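# Test drawer slides, tray the non-locking ones

## Task

Pull each drawer slide out fully to test its lock. A good slide latches at full extension and will not push back in; leave those on the table, latched open. Any slide that fails to latch goes into the grey tray. Everything must stay in its final state with no robot holding it. At the end, open the grippers and move both arms away.

## Robot and tools

Robot: two six-joint arms, left_arm and right_arm, each ending in a parallel two-finger gripper. In every per-joint list (rows, Joint positions, Joint velocities, Joint targets, torques) the joint order is: wrist roll, forearm roll, wrist pitch, elbow, shoulder, waist. Use only this order.

Frame: results report one shared scene frame. The origin sits on the table surface midway between the arms, +x points out across the table, +z points up, and left_arm is mounted on the +y side. The names left and right do not refer to image sides. end_effector_position is in metres and end_effector_quat_wxyz is a quaternion; velocities are m/s and rad/s. Printed hand positions carry some error, growing with reach. The fingers point along the gripper's +z axis and close along its y axis. The reported hand point is between the closed pads; fingertips extend about 33 mm past it when closed and 9 mm when fully open, and they travel roughly 24 mm outward while closing, so keep clearance above surfaces.

Row layout (used by execute_actions and move): 18 numbers, each in [-1, 1]. The first 9 belong to left_arm: six joint displacements in the order above, then gripper position, force_limit, speed. The next 9 are the same for right_arm. Both arms are always included. Joint displacements are scaled: 1.0 equals 1.398 rad for waist and shoulder, 2.097 rad for elbow, 2.622 rad for forearm roll, wrist pitch and wrist roll. The three gripper numbers are absolute settings, not offsets: position +1 = fully open (140 mm), about -0.8 = pads touching, -1 = close until blocked; force_limit -1/0/+1 = roughly 14/60/107 N; speed -1/0/+1 = roughly 30/140/250 mm/s. Sending 0 is a real command, so repeat an arm's last three gripper numbers to leave it unchanged.

execute_actions(actions): a list of actions; each action is a table of 1 to 15 rows, one row per 1/30 s step, and each action lasts 15 steps (0.5 s), repeating its final row if shorter. Joint displacements in every row are offsets from the angles at the start of that action, not from the previous row; for the first action of a call they start from the last reported angles. An empty list just returns state and images. Stated ranges: waist, shoulder, forearm roll, wrist pitch, wrist roll -6.283 to 6.283 rad; elbow -2.792 to 2.792 rad. An action asking a joint more than 0.010 rad past its range is refused for both arms; a malformed call, or one whose first action fails that check, does nothing. Requests beyond a joint's real end are clipped there and may report "joint sent to its limit".

Drive limits: joint target speed tops out at 2.09 rad/s (waist, shoulder), 3.14 (elbow), 3.93 (wrist joints), with 0.3 s to accelerate. Targets are kept within a lead of the measured angle (0.456 / 0.683 / 0.854 rad by the same grouping), and a step that would move the gripper more than 70 mm is scaled back. Large motions can therefore need several actions; re-send what remains. "Joint targets" shows where joints are being driven now. "joint command not followed" means a clearance check altered some targets.

move(target, speed, blocking): target is one 18-number row; its displacements are offsets from the Joint positions in the latest result showing them, and its gripper numbers are applied at once. speed (0.01 to 2 rad/s, default 0.5) caps the joint with the longest path; all joints finish together, so the hand travels on a curve, lasting 0.5 to 10 s. It does not avoid obstacles or the other arm. Its result adds a move: line giving the ending (done, off_target, moving, held, fault), limits=held or limits=none, and each arm's joint farthest from target. With blocking=false the result returns after 0.5 s; poll with wait(0) and use wait or stop before sending new rows or moves. Arms are stiff: commanding even slightly past a firm contact may trigger a fault. To keep up an existing push, send displacements from Joint positions to Joint targets.

wait(seconds 0 to 10): lets time run holding the last command. stop(): brakes a running move; it needs stopping room, and fingers keep moving. zoom_image(camera, region): region [x0, y0, x1, y1] in image pixels, at most 504 by 504. finished_scene(scene): ends the current scene by its number; irreversible, and the robot first holds its last command.

Cameras: cam_head_left, cam_head_right, cam_high, cam_low (672x504 each), cam_left_wrist, cam_right_wrist (504x504 fisheye).

Gripping: close with position -1 and confirm object_status = 2. Codes: 0 moving, 1 blocked while opening, 2 blocked while closing (holding), 3 reached target or pads met. position_measured runs from 3 (open) to 230 (closed) counts, nonlinear. To squeeze harder, raise force_limit and change position by at least 0.01 (e.g. -1 to -0.98).

Faults and hazards: a joint torque reaching its load limit (waist, shoulder 323; elbow 152; wrist joints 42.7 N m, including held weight) or an external force of 144 N stops that arm for 10 s and drops the rest of the call. Holding loads heats motors; MOTOR HOT warns, and OVER-TEMPERATURE FAULT brakes the arm until it cools. Torque readings are offset and noisy. Held parts may be tugged and loose items nudged at random. The robot keeps its last command while you reason. Avoid drops, slams, hard pushes, arm-to-arm contact, and anything leaving the table, which fails the job.

Each tool is called after "Emit:" by a JSON object that holds its "fn" and its "kwargs", one argument or row to a line.

## Session

Emit:
{"fn": "execute_actions", "kwargs": {
  "actions": []
}}

Scene clock: 0.00 s.
left_arm: end_effector_position=(+0.5085, +0.5878, +0.2097) position_measured=3 object_status=3 end_effector_quat_wxyz=(-0.413, -0.195, +0.700, +0.549) end_effector_velocity=(+0.001, -0.000, -0.001) end_effector_angular_velocity=(+0.001, +0.000, -0.002) | right_arm: end_effector_position=(+0.1774, -0.7319, +0.2655) position_measured=3 object_status=3 end_effector_quat_wxyz=(-0.045, +0.557, +0.828, -0.050) end_effector_velocity=(-0.000, -0.000, -0.001) end_effector_angular_velocity=(+0.001, +0.001, -0.001)
Joint names: [wrist roll, forearm roll, wrist pitch, elbow, shoulder, waist]
Joint positions: left_arm=[4.007 0.705 2.19  1.584 0.74  0.004] | right_arm=[-0.797 -0.085  1.481  2.241 -0.474 -0.475]
Joint velocities: left_arm=[ 0.     0.001 -0.001 -0.001  0.001 -0.001] | right_arm=[-0.    -0.     0.     0.001  0.001 -0.001]
Joint torques (N m, as the joint torque sensors report them, + toward a larger angle): no reading
Joint targets: left_arm=[4.007 0.705 2.190 1.584 0.740 0.004] | right_arm=[-0.797 -0.085 1.481 2.241 -0.474 -0.475]

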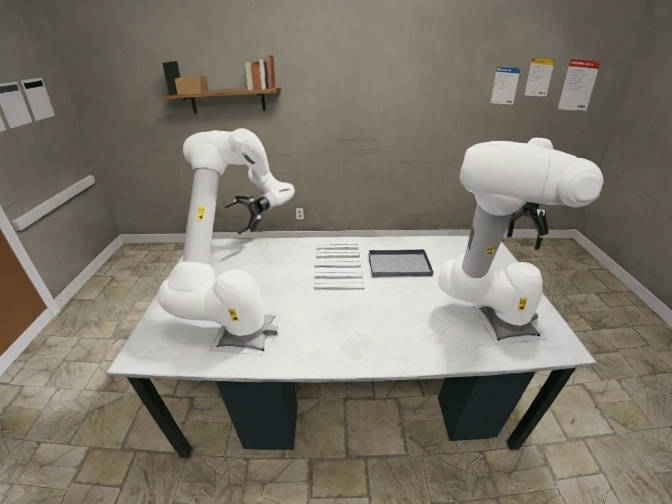

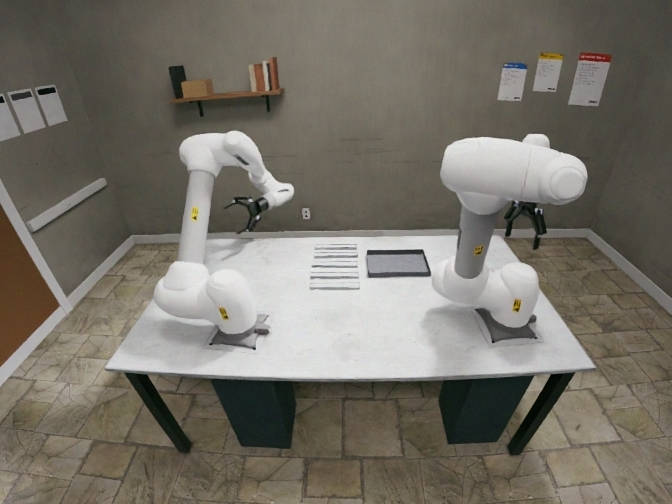

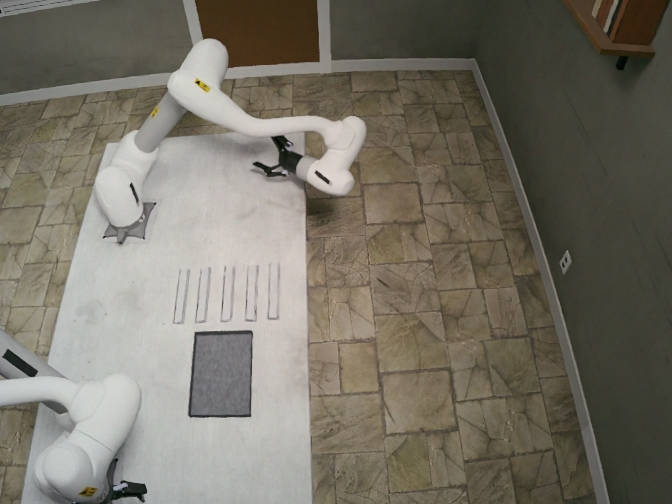

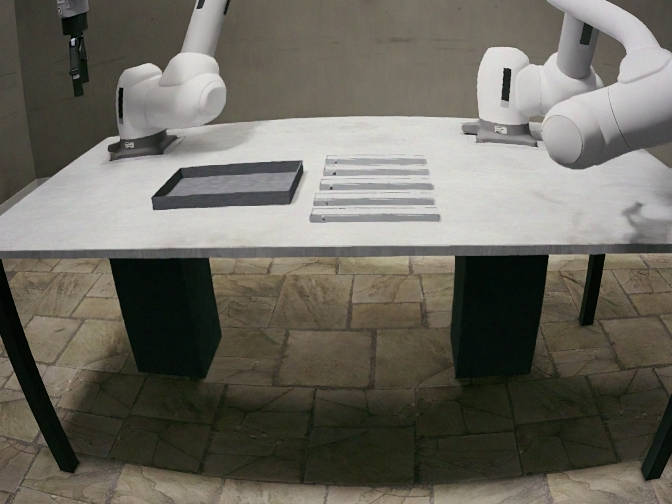

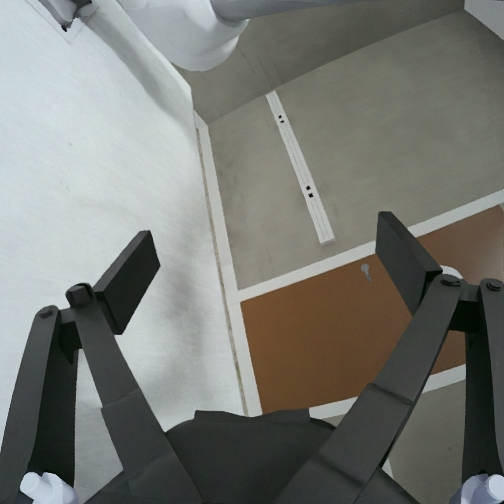

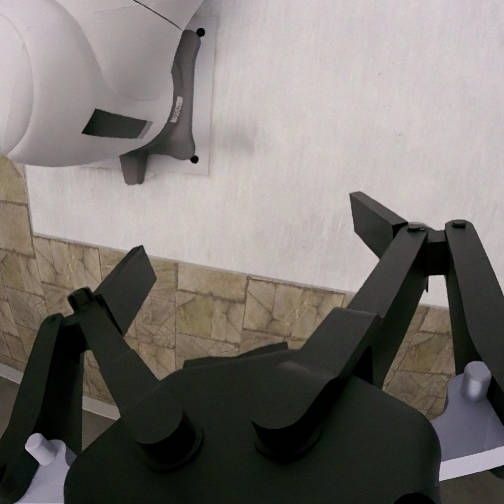

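Emit:
{"fn": "move", "kwargs": {
  "target": [0.33125,-0.13425,-0.2317,0.20625,-0.3673,-0.1302,0,-0.3,0,-0.23055,0.0164,-0.0917,-0.1018,0.2865,0.558,0,-0.3,0],
  "speed": 0.6
}}

Emit:
{"fn": "move", "kwargs": {
  "target": [0.33125,-0.13425,-0.2317,0.20625,-0.3673,-0.1302,-1,-0.5,0,-0.23055,0.0164,-0.0917,-0.1018,0.2865,0.558,0,-0.3,0],
  "speed": 0.6
}}

Scene clock: 29.63 s.
left_arm: end_effector_position=(+0.3525, +0.4707, +0.1670) position_measured=129 object_status=3 end_effector_quat_wxyz=(-0.320, +0.259, +0.892, +0.185) end_effector_velocity=(-0.000, +0.000, +0.000) end_effector_angular_velocity=(-0.002, -0.001, +0.001) | right_arm: end_effector_position=(+0.3841, -0.4641, +0.2298) position_measured=129 object_status=3 end_effector_quat_wxyz=(-0.021, -0.101, +0.994, -0.026) end_effector_velocity=(+0.000, +0.000, +0.000) end_effector_angular_velocity=(-0.000, -0.000, +0.000)
Joint names: [wrist roll, forearm roll, wrist pitch, elbow, shoulder, waist]
Joint positions: left_arm=[ 4.876  0.353  1.583  2.017  0.226 -0.178] | right_arm=[-1.401 -0.042  1.24   2.028 -0.073  0.305]
Joint velocities: left_arm=[ 0.001 -0.001 -0.001  0.001 -0.002  0.002] | right_arm=[ 0.001 -0.001 -0.    -0.001  0.001  0.   ]
Joint torques (N m, as the joint torque sensors report them, + toward a larger angle): left_arm=[ -0.07   3.65   1.71 -32.15 -55.38  -5.17] | right_arm=[ -0.05   4.01  -0.23 -40.   -37.08   4.46]
Joint targets: left_arm=[4.876 0.353 1.583 2.017 0.226 -0.178] | right_arm=[-1.401 -0.042 1.240 2.028 -0.073 0.306]
move: done; limits=none; left_arm: farthest joint: the waist, 0.000 radians from its target (0.182 radians at the start); right_arm: farthest joint: the waist, 0.000 radians from its target (0.780 radians at the start)

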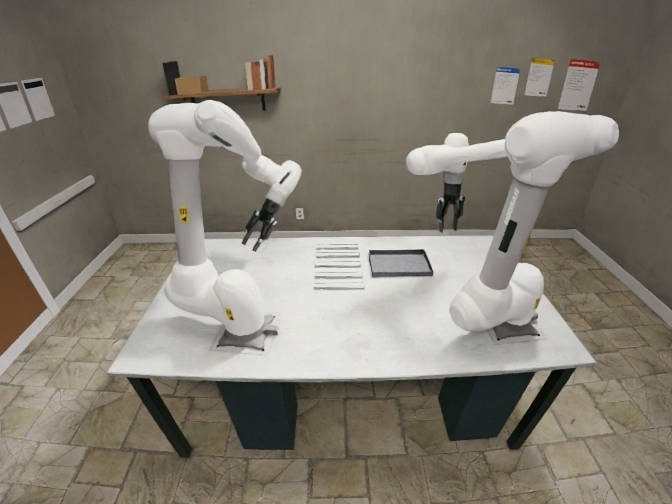

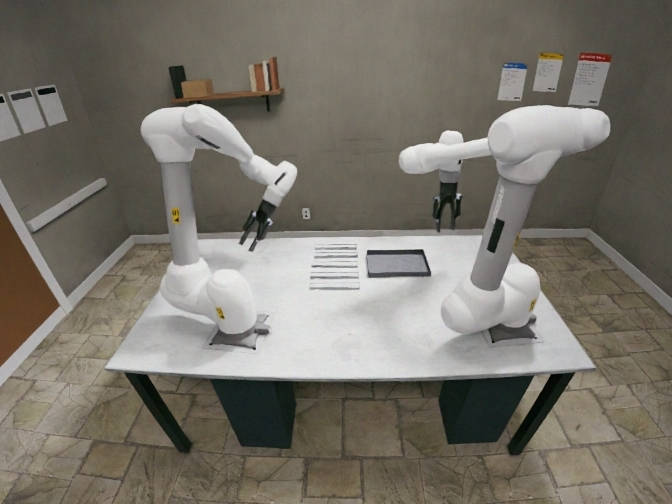

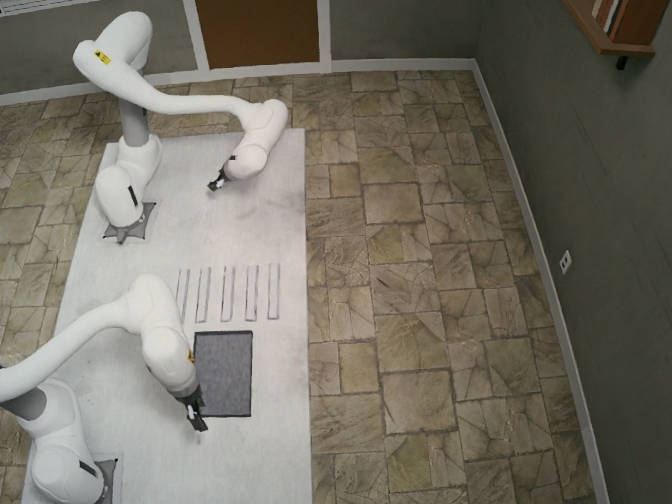

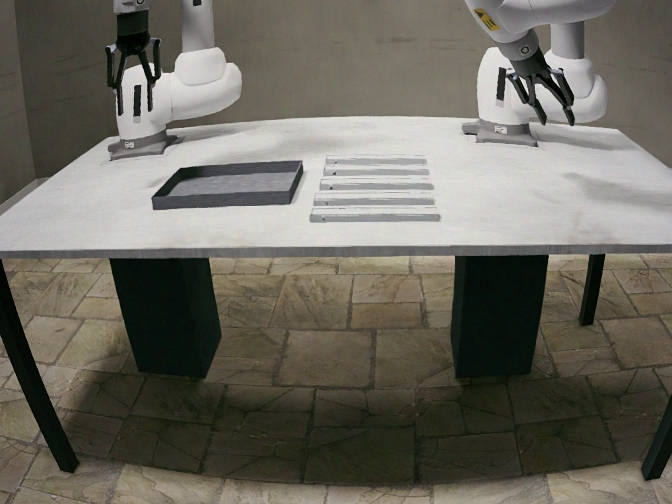

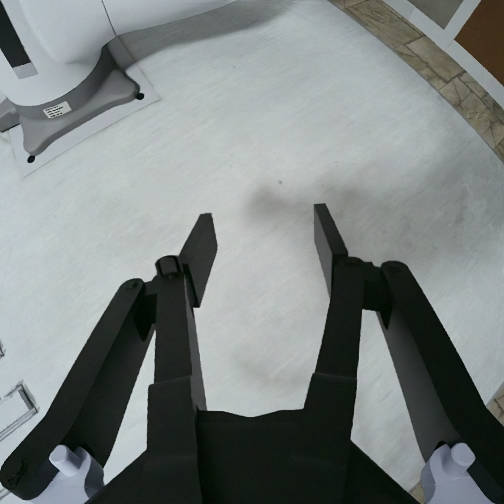

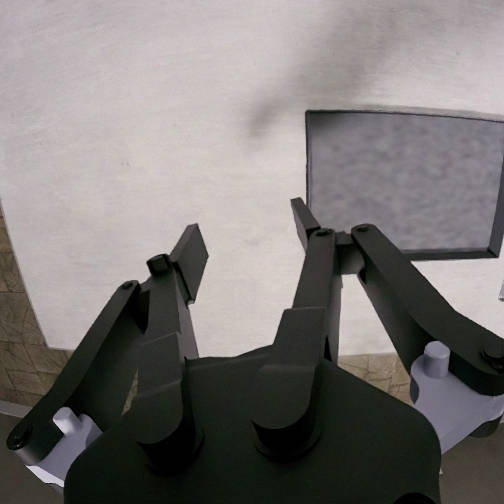

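Scene clock: 31.57 s.
left_arm: end_effector_position=(+0.2220, +0.3337, +0.1030) position_measured=232 object_status=3 end_effector_quat_wxyz=(+0.002, +0.679, +0.734, +0.001) end_effector_velocity=(+0.000, +0.000, +0.000) end_effector_angular_velocity=(-0.002, -0.002, +0.001) | right_arm: end_effector_position=(+0.2148, -0.0208, +0.1050) position_measured=129 object_status=3 end_effector_quat_wxyz=(+0.000, +0.707, -0.707, -0.001) end_effector_velocity=(-0.001, +0.000, -0.000) end_effector_angular_velocity=(-0.001, +0.000, +0.001)
Joint names: [wrist roll, forearm roll, wrist pitch, elbow, shoulder, waist]
Joint positions: left_arm=[ 5.744  0.001  0.975  2.449 -0.287 -0.36 ] | right_arm=[-2.006  0.001  1.     1.814  0.327  1.086]
Joint velocities: left_arm=[ 0.    -0.001 -0.002  0.001 -0.002  0.001] | right_arm=[-0.     0.    -0.     0.     0.     0.001]
Joint torques (N m, as the joint torque sensors report them, + toward a larger angle): left_arm=[ -0.34   3.61   0.19 -35.58  -5.99  -5.63] | right_arm=[ -0.14   3.82  -0.26 -36.43 -74.9    2.56]
Joint targets: left_arm=[5.744 0.001 0.975 2.449 -0.287 -0.360] | right_arm=[-2.006 0.001 1.000 1.814 0.327 1.086]
move: done; limits=none; left_arm: farthest joint: the waist, 0.000 radians from its target (0.182 radians at the start); right_arm: farthest joint: the waist, 0.000 radians from its target (0.780 radians at the start)

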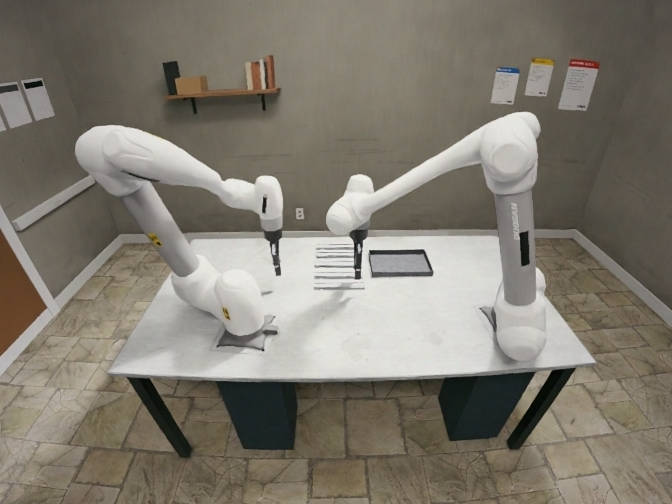

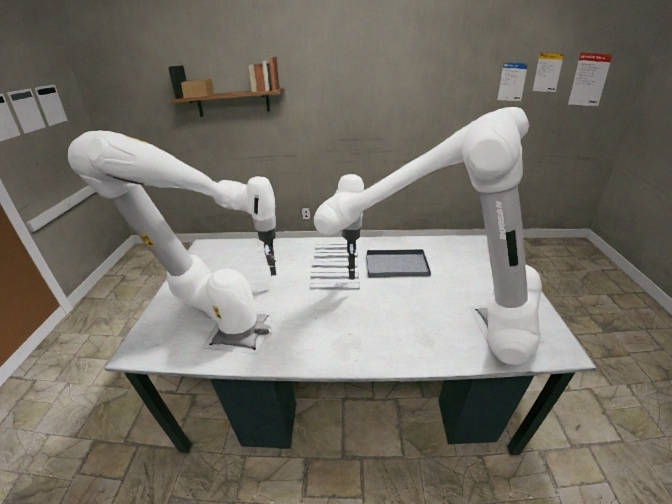

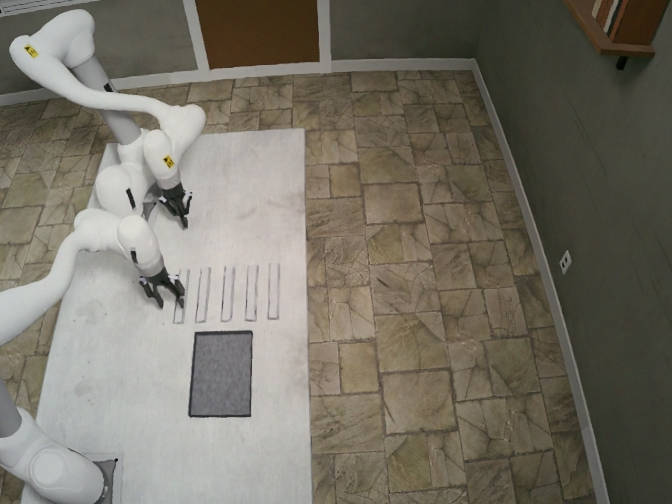

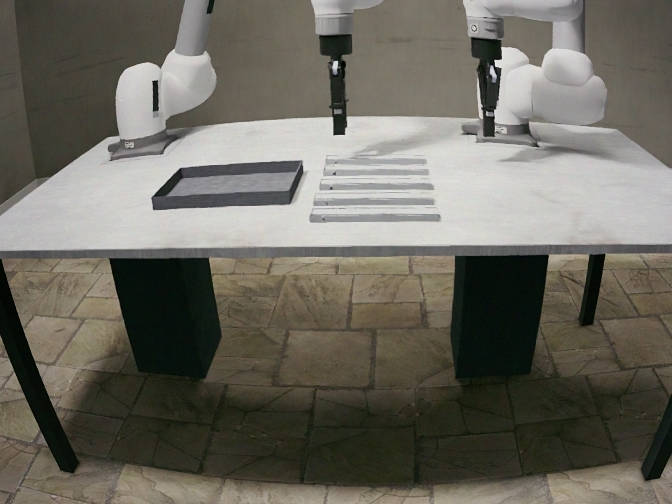

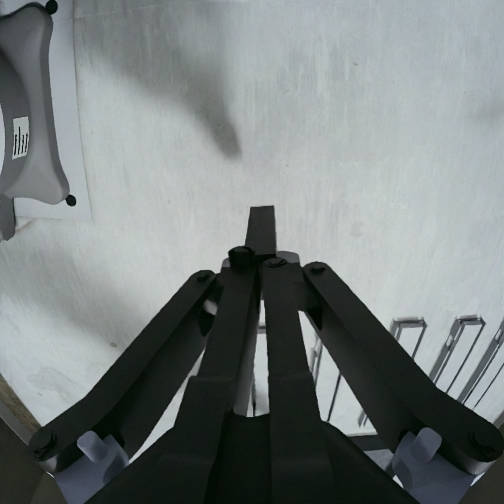

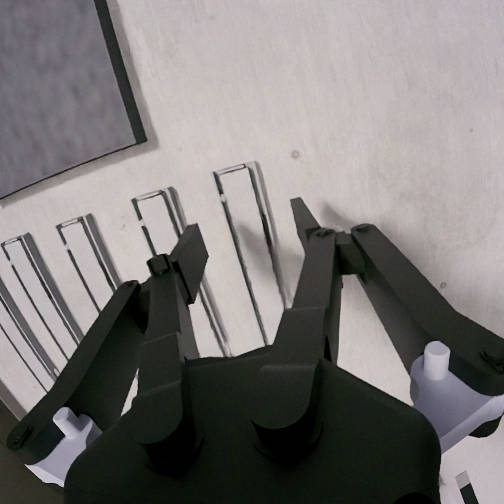

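Emit:
{"fn": "move", "kwargs": {
  "target": [0,0,0,0,0,0,-1,-0.5,0,0,0,-0.042,0.0229,0.0443,0,0,-0.3,0],
  "speed": 0.12
}}

Emit:
{"fn": "move", "kwargs": {
  "target": [0,0,0,0,0,0,-1,-0.5,0,0,0,0,0,0,0,-1,-0.3,-0.5]
}}

Emit:
{"fn": "move", "kwargs": {
  "target": [-0.13,0,-0.06,-0.04,0.18,-0.3,-1,-0.5,0,0,0,0,0,0,0,-1,-0.3,-0.5],
  "speed": 0.3
}}

Scene clock: 43.93 s.
left_arm: end_effector_position=(+0.2220, +0.3337, +0.1030) position_measured=232 object_status=3 end_effector_quat_wxyz=(+0.002, +0.679, +0.734, +0.001) end_effector_velocity=(+0.000, +0.000, -0.000) end_effector_angular_velocity=(-0.002, -0.001, +0.003) | right_arm: end_effector_position=(+0.2148, -0.0208, +0.0418) position_measured=129 object_status=3 end_effector_quat_wxyz=(+0.000, +0.707, -0.707, -0.001) end_effector_velocity=(-0.000, +0.000, -0.001) end_effector_angular_velocity=(-0.000, +0.000, +0.000)
Joint names: [wrist roll, forearm roll, wrist pitch, elbow, shoulder, waist]
Joint positions: left_arm=[ 5.744  0.001  0.975  2.449 -0.287 -0.36 ] | right_arm=[-2.006  0.001  0.89   1.862  0.389  1.086]
Joint velocities: left_arm=[-0.    -0.002 -0.002  0.001 -0.001  0.002] | right_arm=[ 0.     0.    -0.001  0.     0.001  0.001]
Joint torques (N m, as the joint torque sensors report them, + toward a larger angle): left_arm=[ -0.11   3.47   0.   -35.38  -4.32  -5.13] | right_arm=[ -0.29   3.21  -0.5  -33.43 -78.57   2.64]
Joint targets: left_arm=[5.744 0.001 0.975 2.449 -0.287 -0.360] | right_arm=[-2.006 0.001 0.890 1.862 0.389 1.086]
move: done; limits=none; left_arm: farthest joint: the waist, 0.000 radians from its target (0.000 radians at the start); right_arm: farthest joint: the waist, 0.000 radians from its target (0.000 radians at the start)

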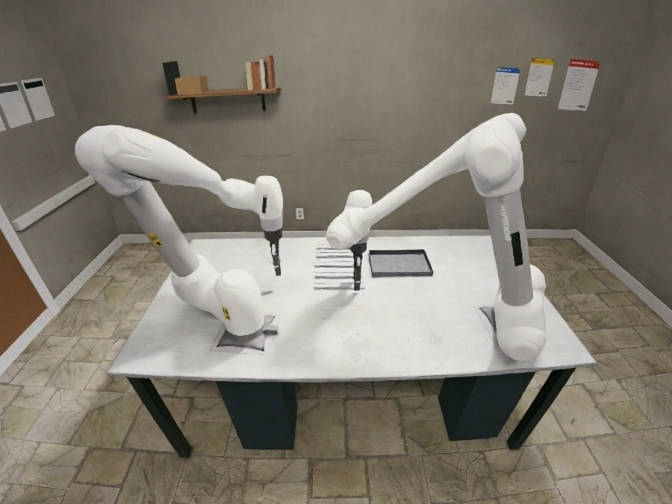

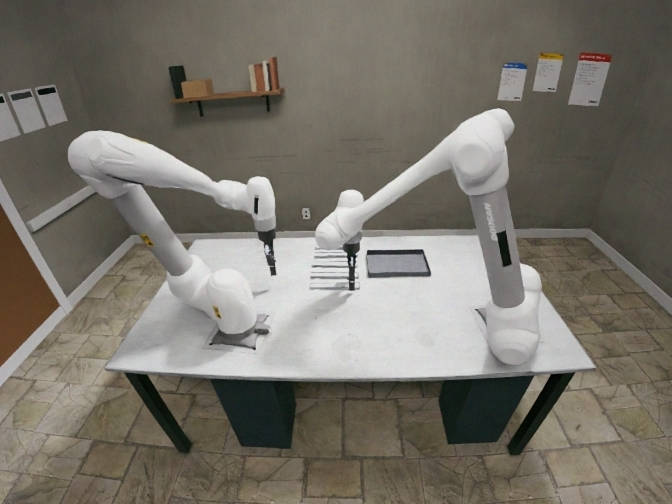

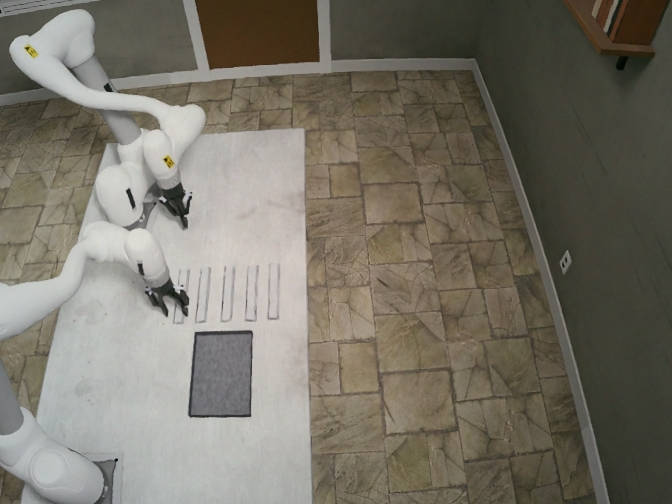

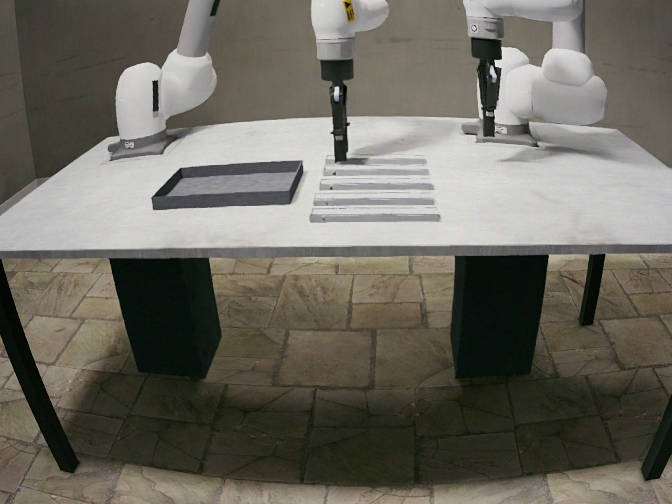

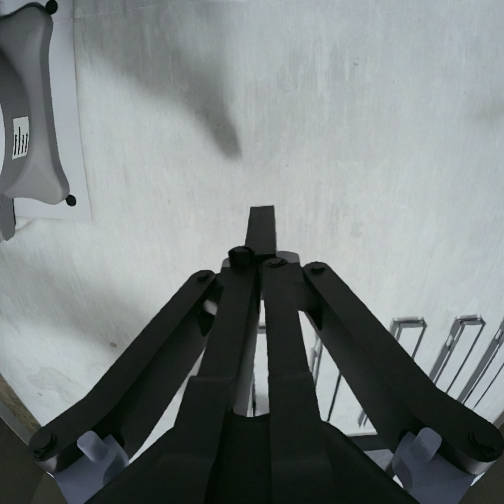

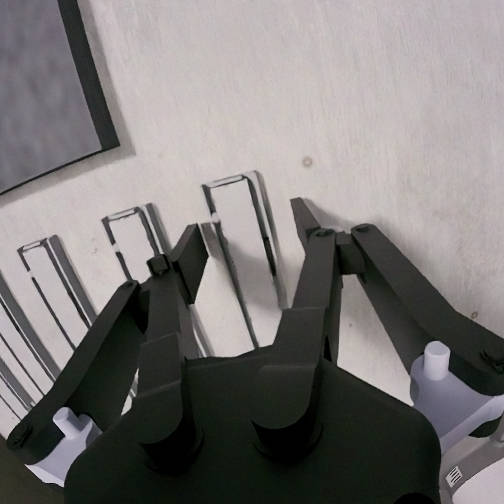

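Scene clock: 44.50 s.
left_arm: end_effector_position=(+0.2220, +0.3337, +0.1030) position_measured=232 object_status=3 end_effector_quat_wxyz=(+0.002, +0.679, +0.734, +0.001) end_effector_velocity=(-0.002, +0.000, -0.001) end_effector_angular_velocity=(+0.001, +0.003, +0.000) | right_arm: end_effector_position=(+0.2148, -0.0208, +0.0418) position_measured=174 object_status=2 end_effector_quat_wxyz=(+0.000, +0.707, -0.707, -0.001) end_effector_velocity=(+0.001, -0.001, -0.001) end_effector_angular_velocity=(-0.001, +0.001, -0.002)
Joint names: [wrist roll, forearm roll, wrist pitch, elbow, shoulder, waist]
Joint positions: left_arm=[ 5.744  0.001  0.975  2.449 -0.287 -0.36 ] | right_arm=[-2.006  0.001  0.89   1.862  0.389  1.086]
Joint velocities: left_arm=[-0.    -0.001  0.001  0.002  0.001 -0.   ] | right_arm=[-0.     0.     0.     0.001  0.001 -0.002]
Joint torques (N m, as the joint torque sensors report them, + toward a larger angle): left_arm=[ -0.01   3.64   0.04 -35.69  -4.84  -5.46] | right_arm=[ -0.36   4.     0.1  -22.67 -63.12   5.03]
Joint targets: left_arm=[5.744 0.001 0.975 2.449 -0.287 -0.360] | right_arm=[-2.006 0.001 0.890 1.862 0.389 1.086]
move: done; limits=none; left_arm: farthest joint: the waist, 0.000 radians from its target (0.000 radians at the start); right_arm: farthest joint: the waist, 0.000 radians from its target (0.000 radians at the start)

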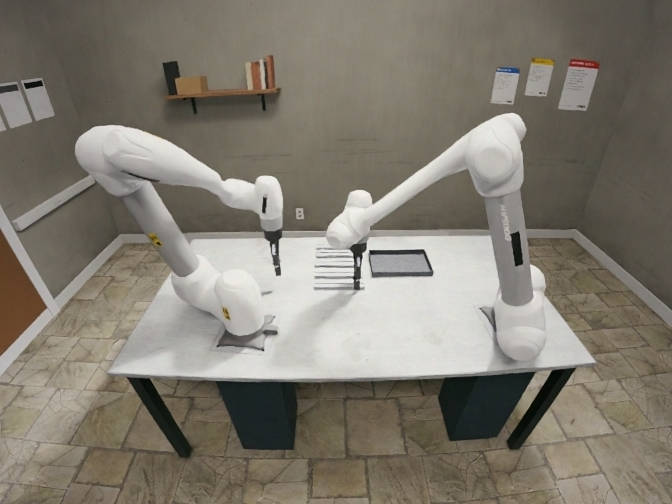

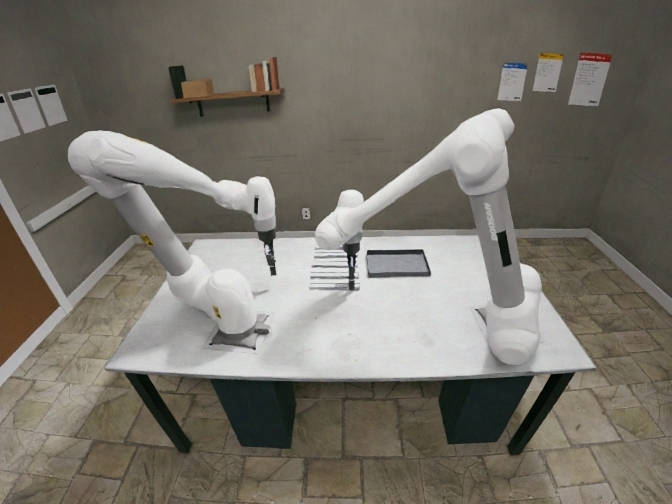

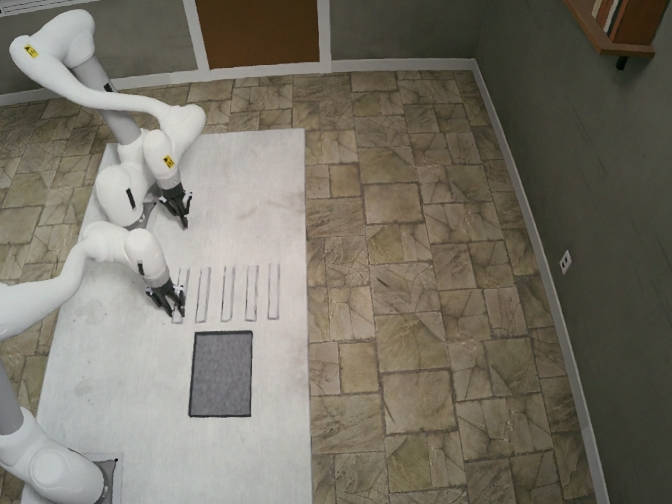

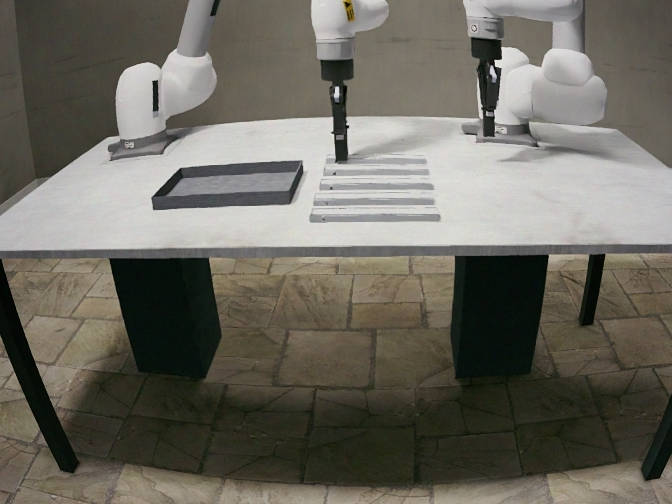

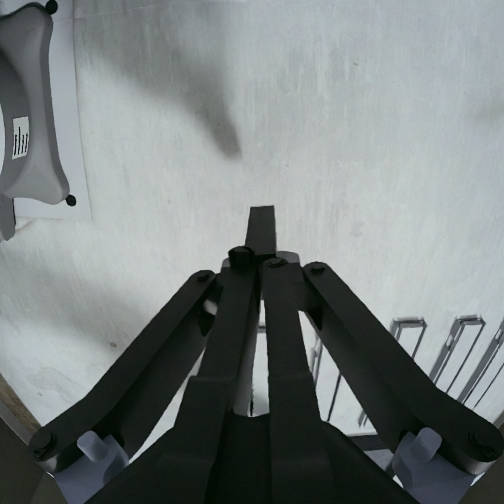

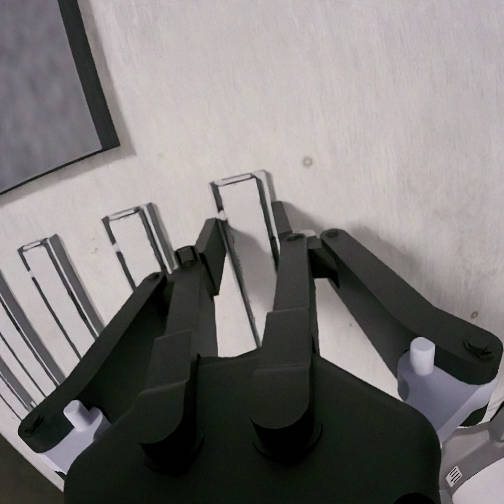

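Scene clock: 46.27 s.
left_arm: end_effector_position=(+0.2166, +0.1595, +0.0549) position_measured=232 object_status=3 end_effector_quat_wxyz=(-0.003, +0.708, +0.707, +0.001) end_effector_velocity=(-0.001, -0.001, -0.000) end_effector_angular_velocity=(-0.001, +0.001, +0.000) | right_arm: end_effector_position=(+0.2148, -0.0208, +0.0418) position_measured=174 object_status=2 end_effector_quat_wxyz=(+0.000, +0.707, -0.707, -0.001) end_effector_velocity=(-0.000, -0.001, +0.000) end_effector_angular_velocity=(-0.000, +0.001, -0.001)
Joint names: [wrist roll, forearm roll, wrist pitch, elbow, shoulder, waist]
Joint positions: left_arm=[ 5.403  0.001  0.818  2.365 -0.036 -0.78 ] | right_arm=[-2.006  0.001  0.89   1.862  0.389  1.086]
Joint velocities: left_arm=[-0.    -0.002 -0.    -0.     0.    -0.001] | right_arm=[ 0.     0.001  0.     0.002 -0.001 -0.001]
Joint torques (N m, as the joint torque sensors report them, + toward a larger angle): left_arm=[ -0.25   3.12   0.09 -30.19 -26.58  -4.62] | right_arm=[ -0.5    3.85   0.02 -23.03 -62.57   5.02]
Joint targets: left_arm=[5.403 0.001 0.818 2.365 -0.036 -0.780] | right_arm=[-2.006 0.001 0.890 1.862 0.389 1.086]
move: done; limits=none; left_arm: farthest joint: the waist, 0.000 radians from its target (0.419 radians at the start); right_arm: farthest joint: the waist, 0.000 radians from its target (0.000 radians at the start)

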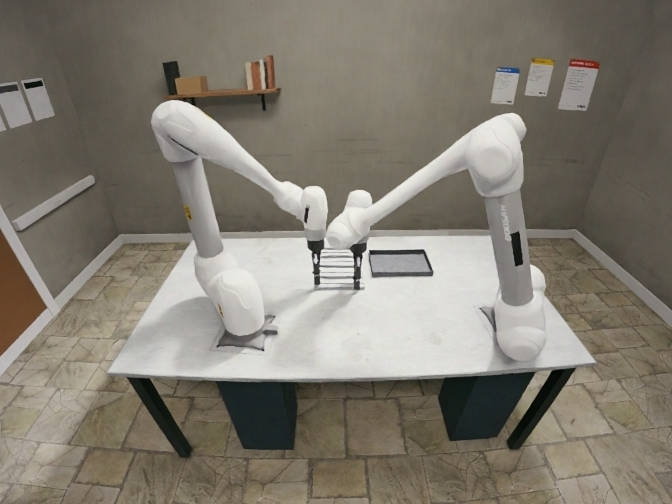

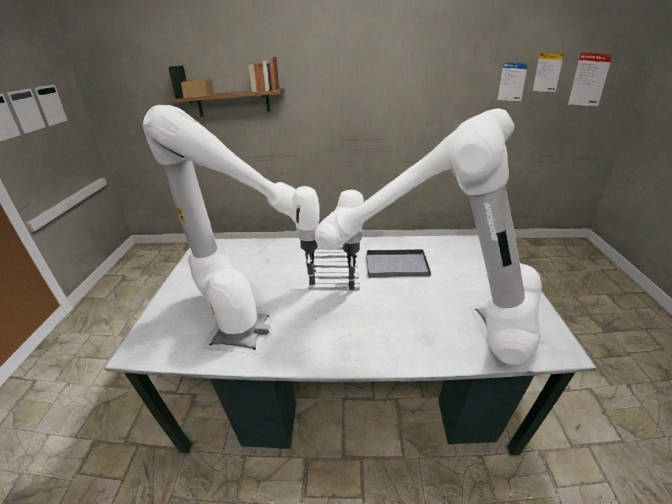

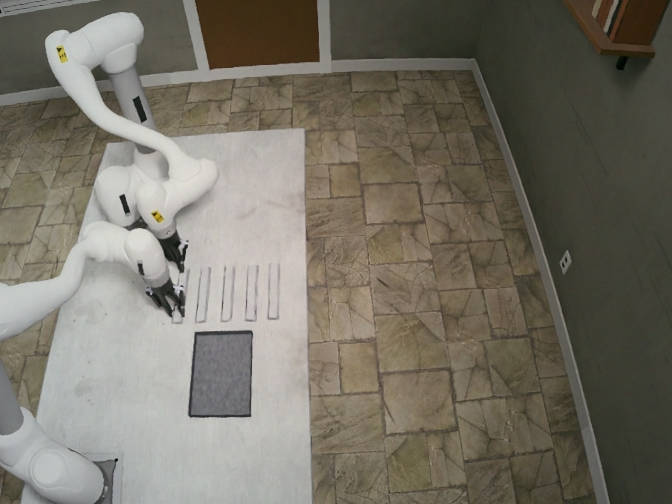

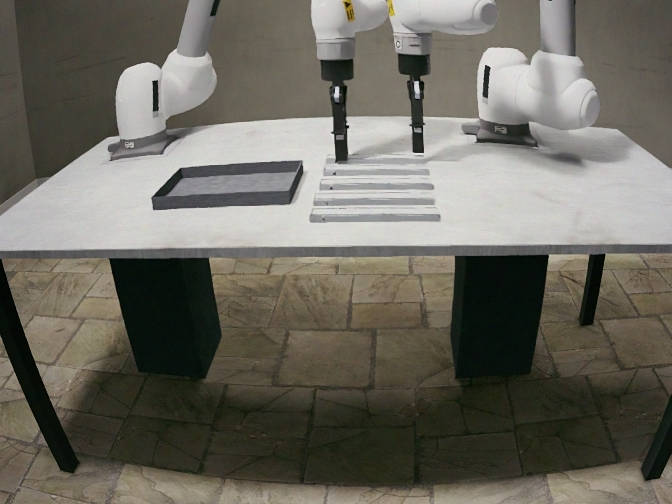

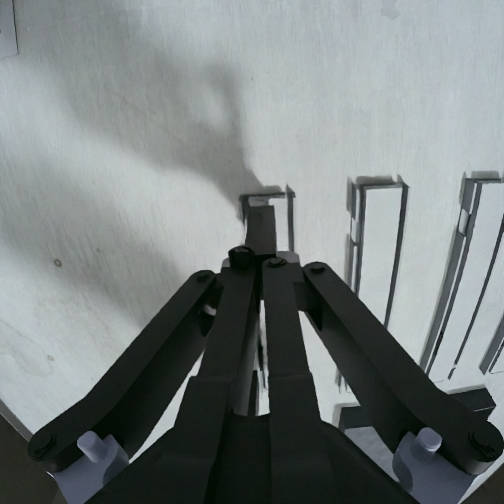

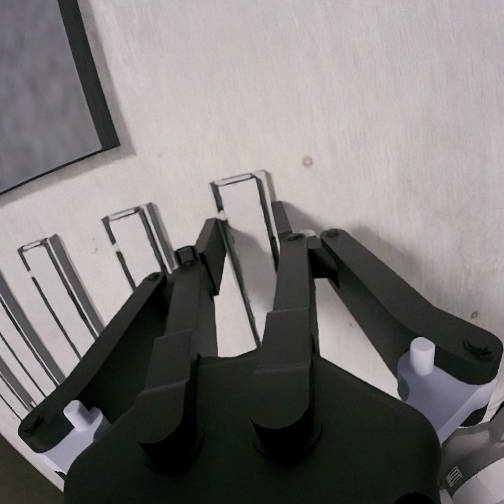

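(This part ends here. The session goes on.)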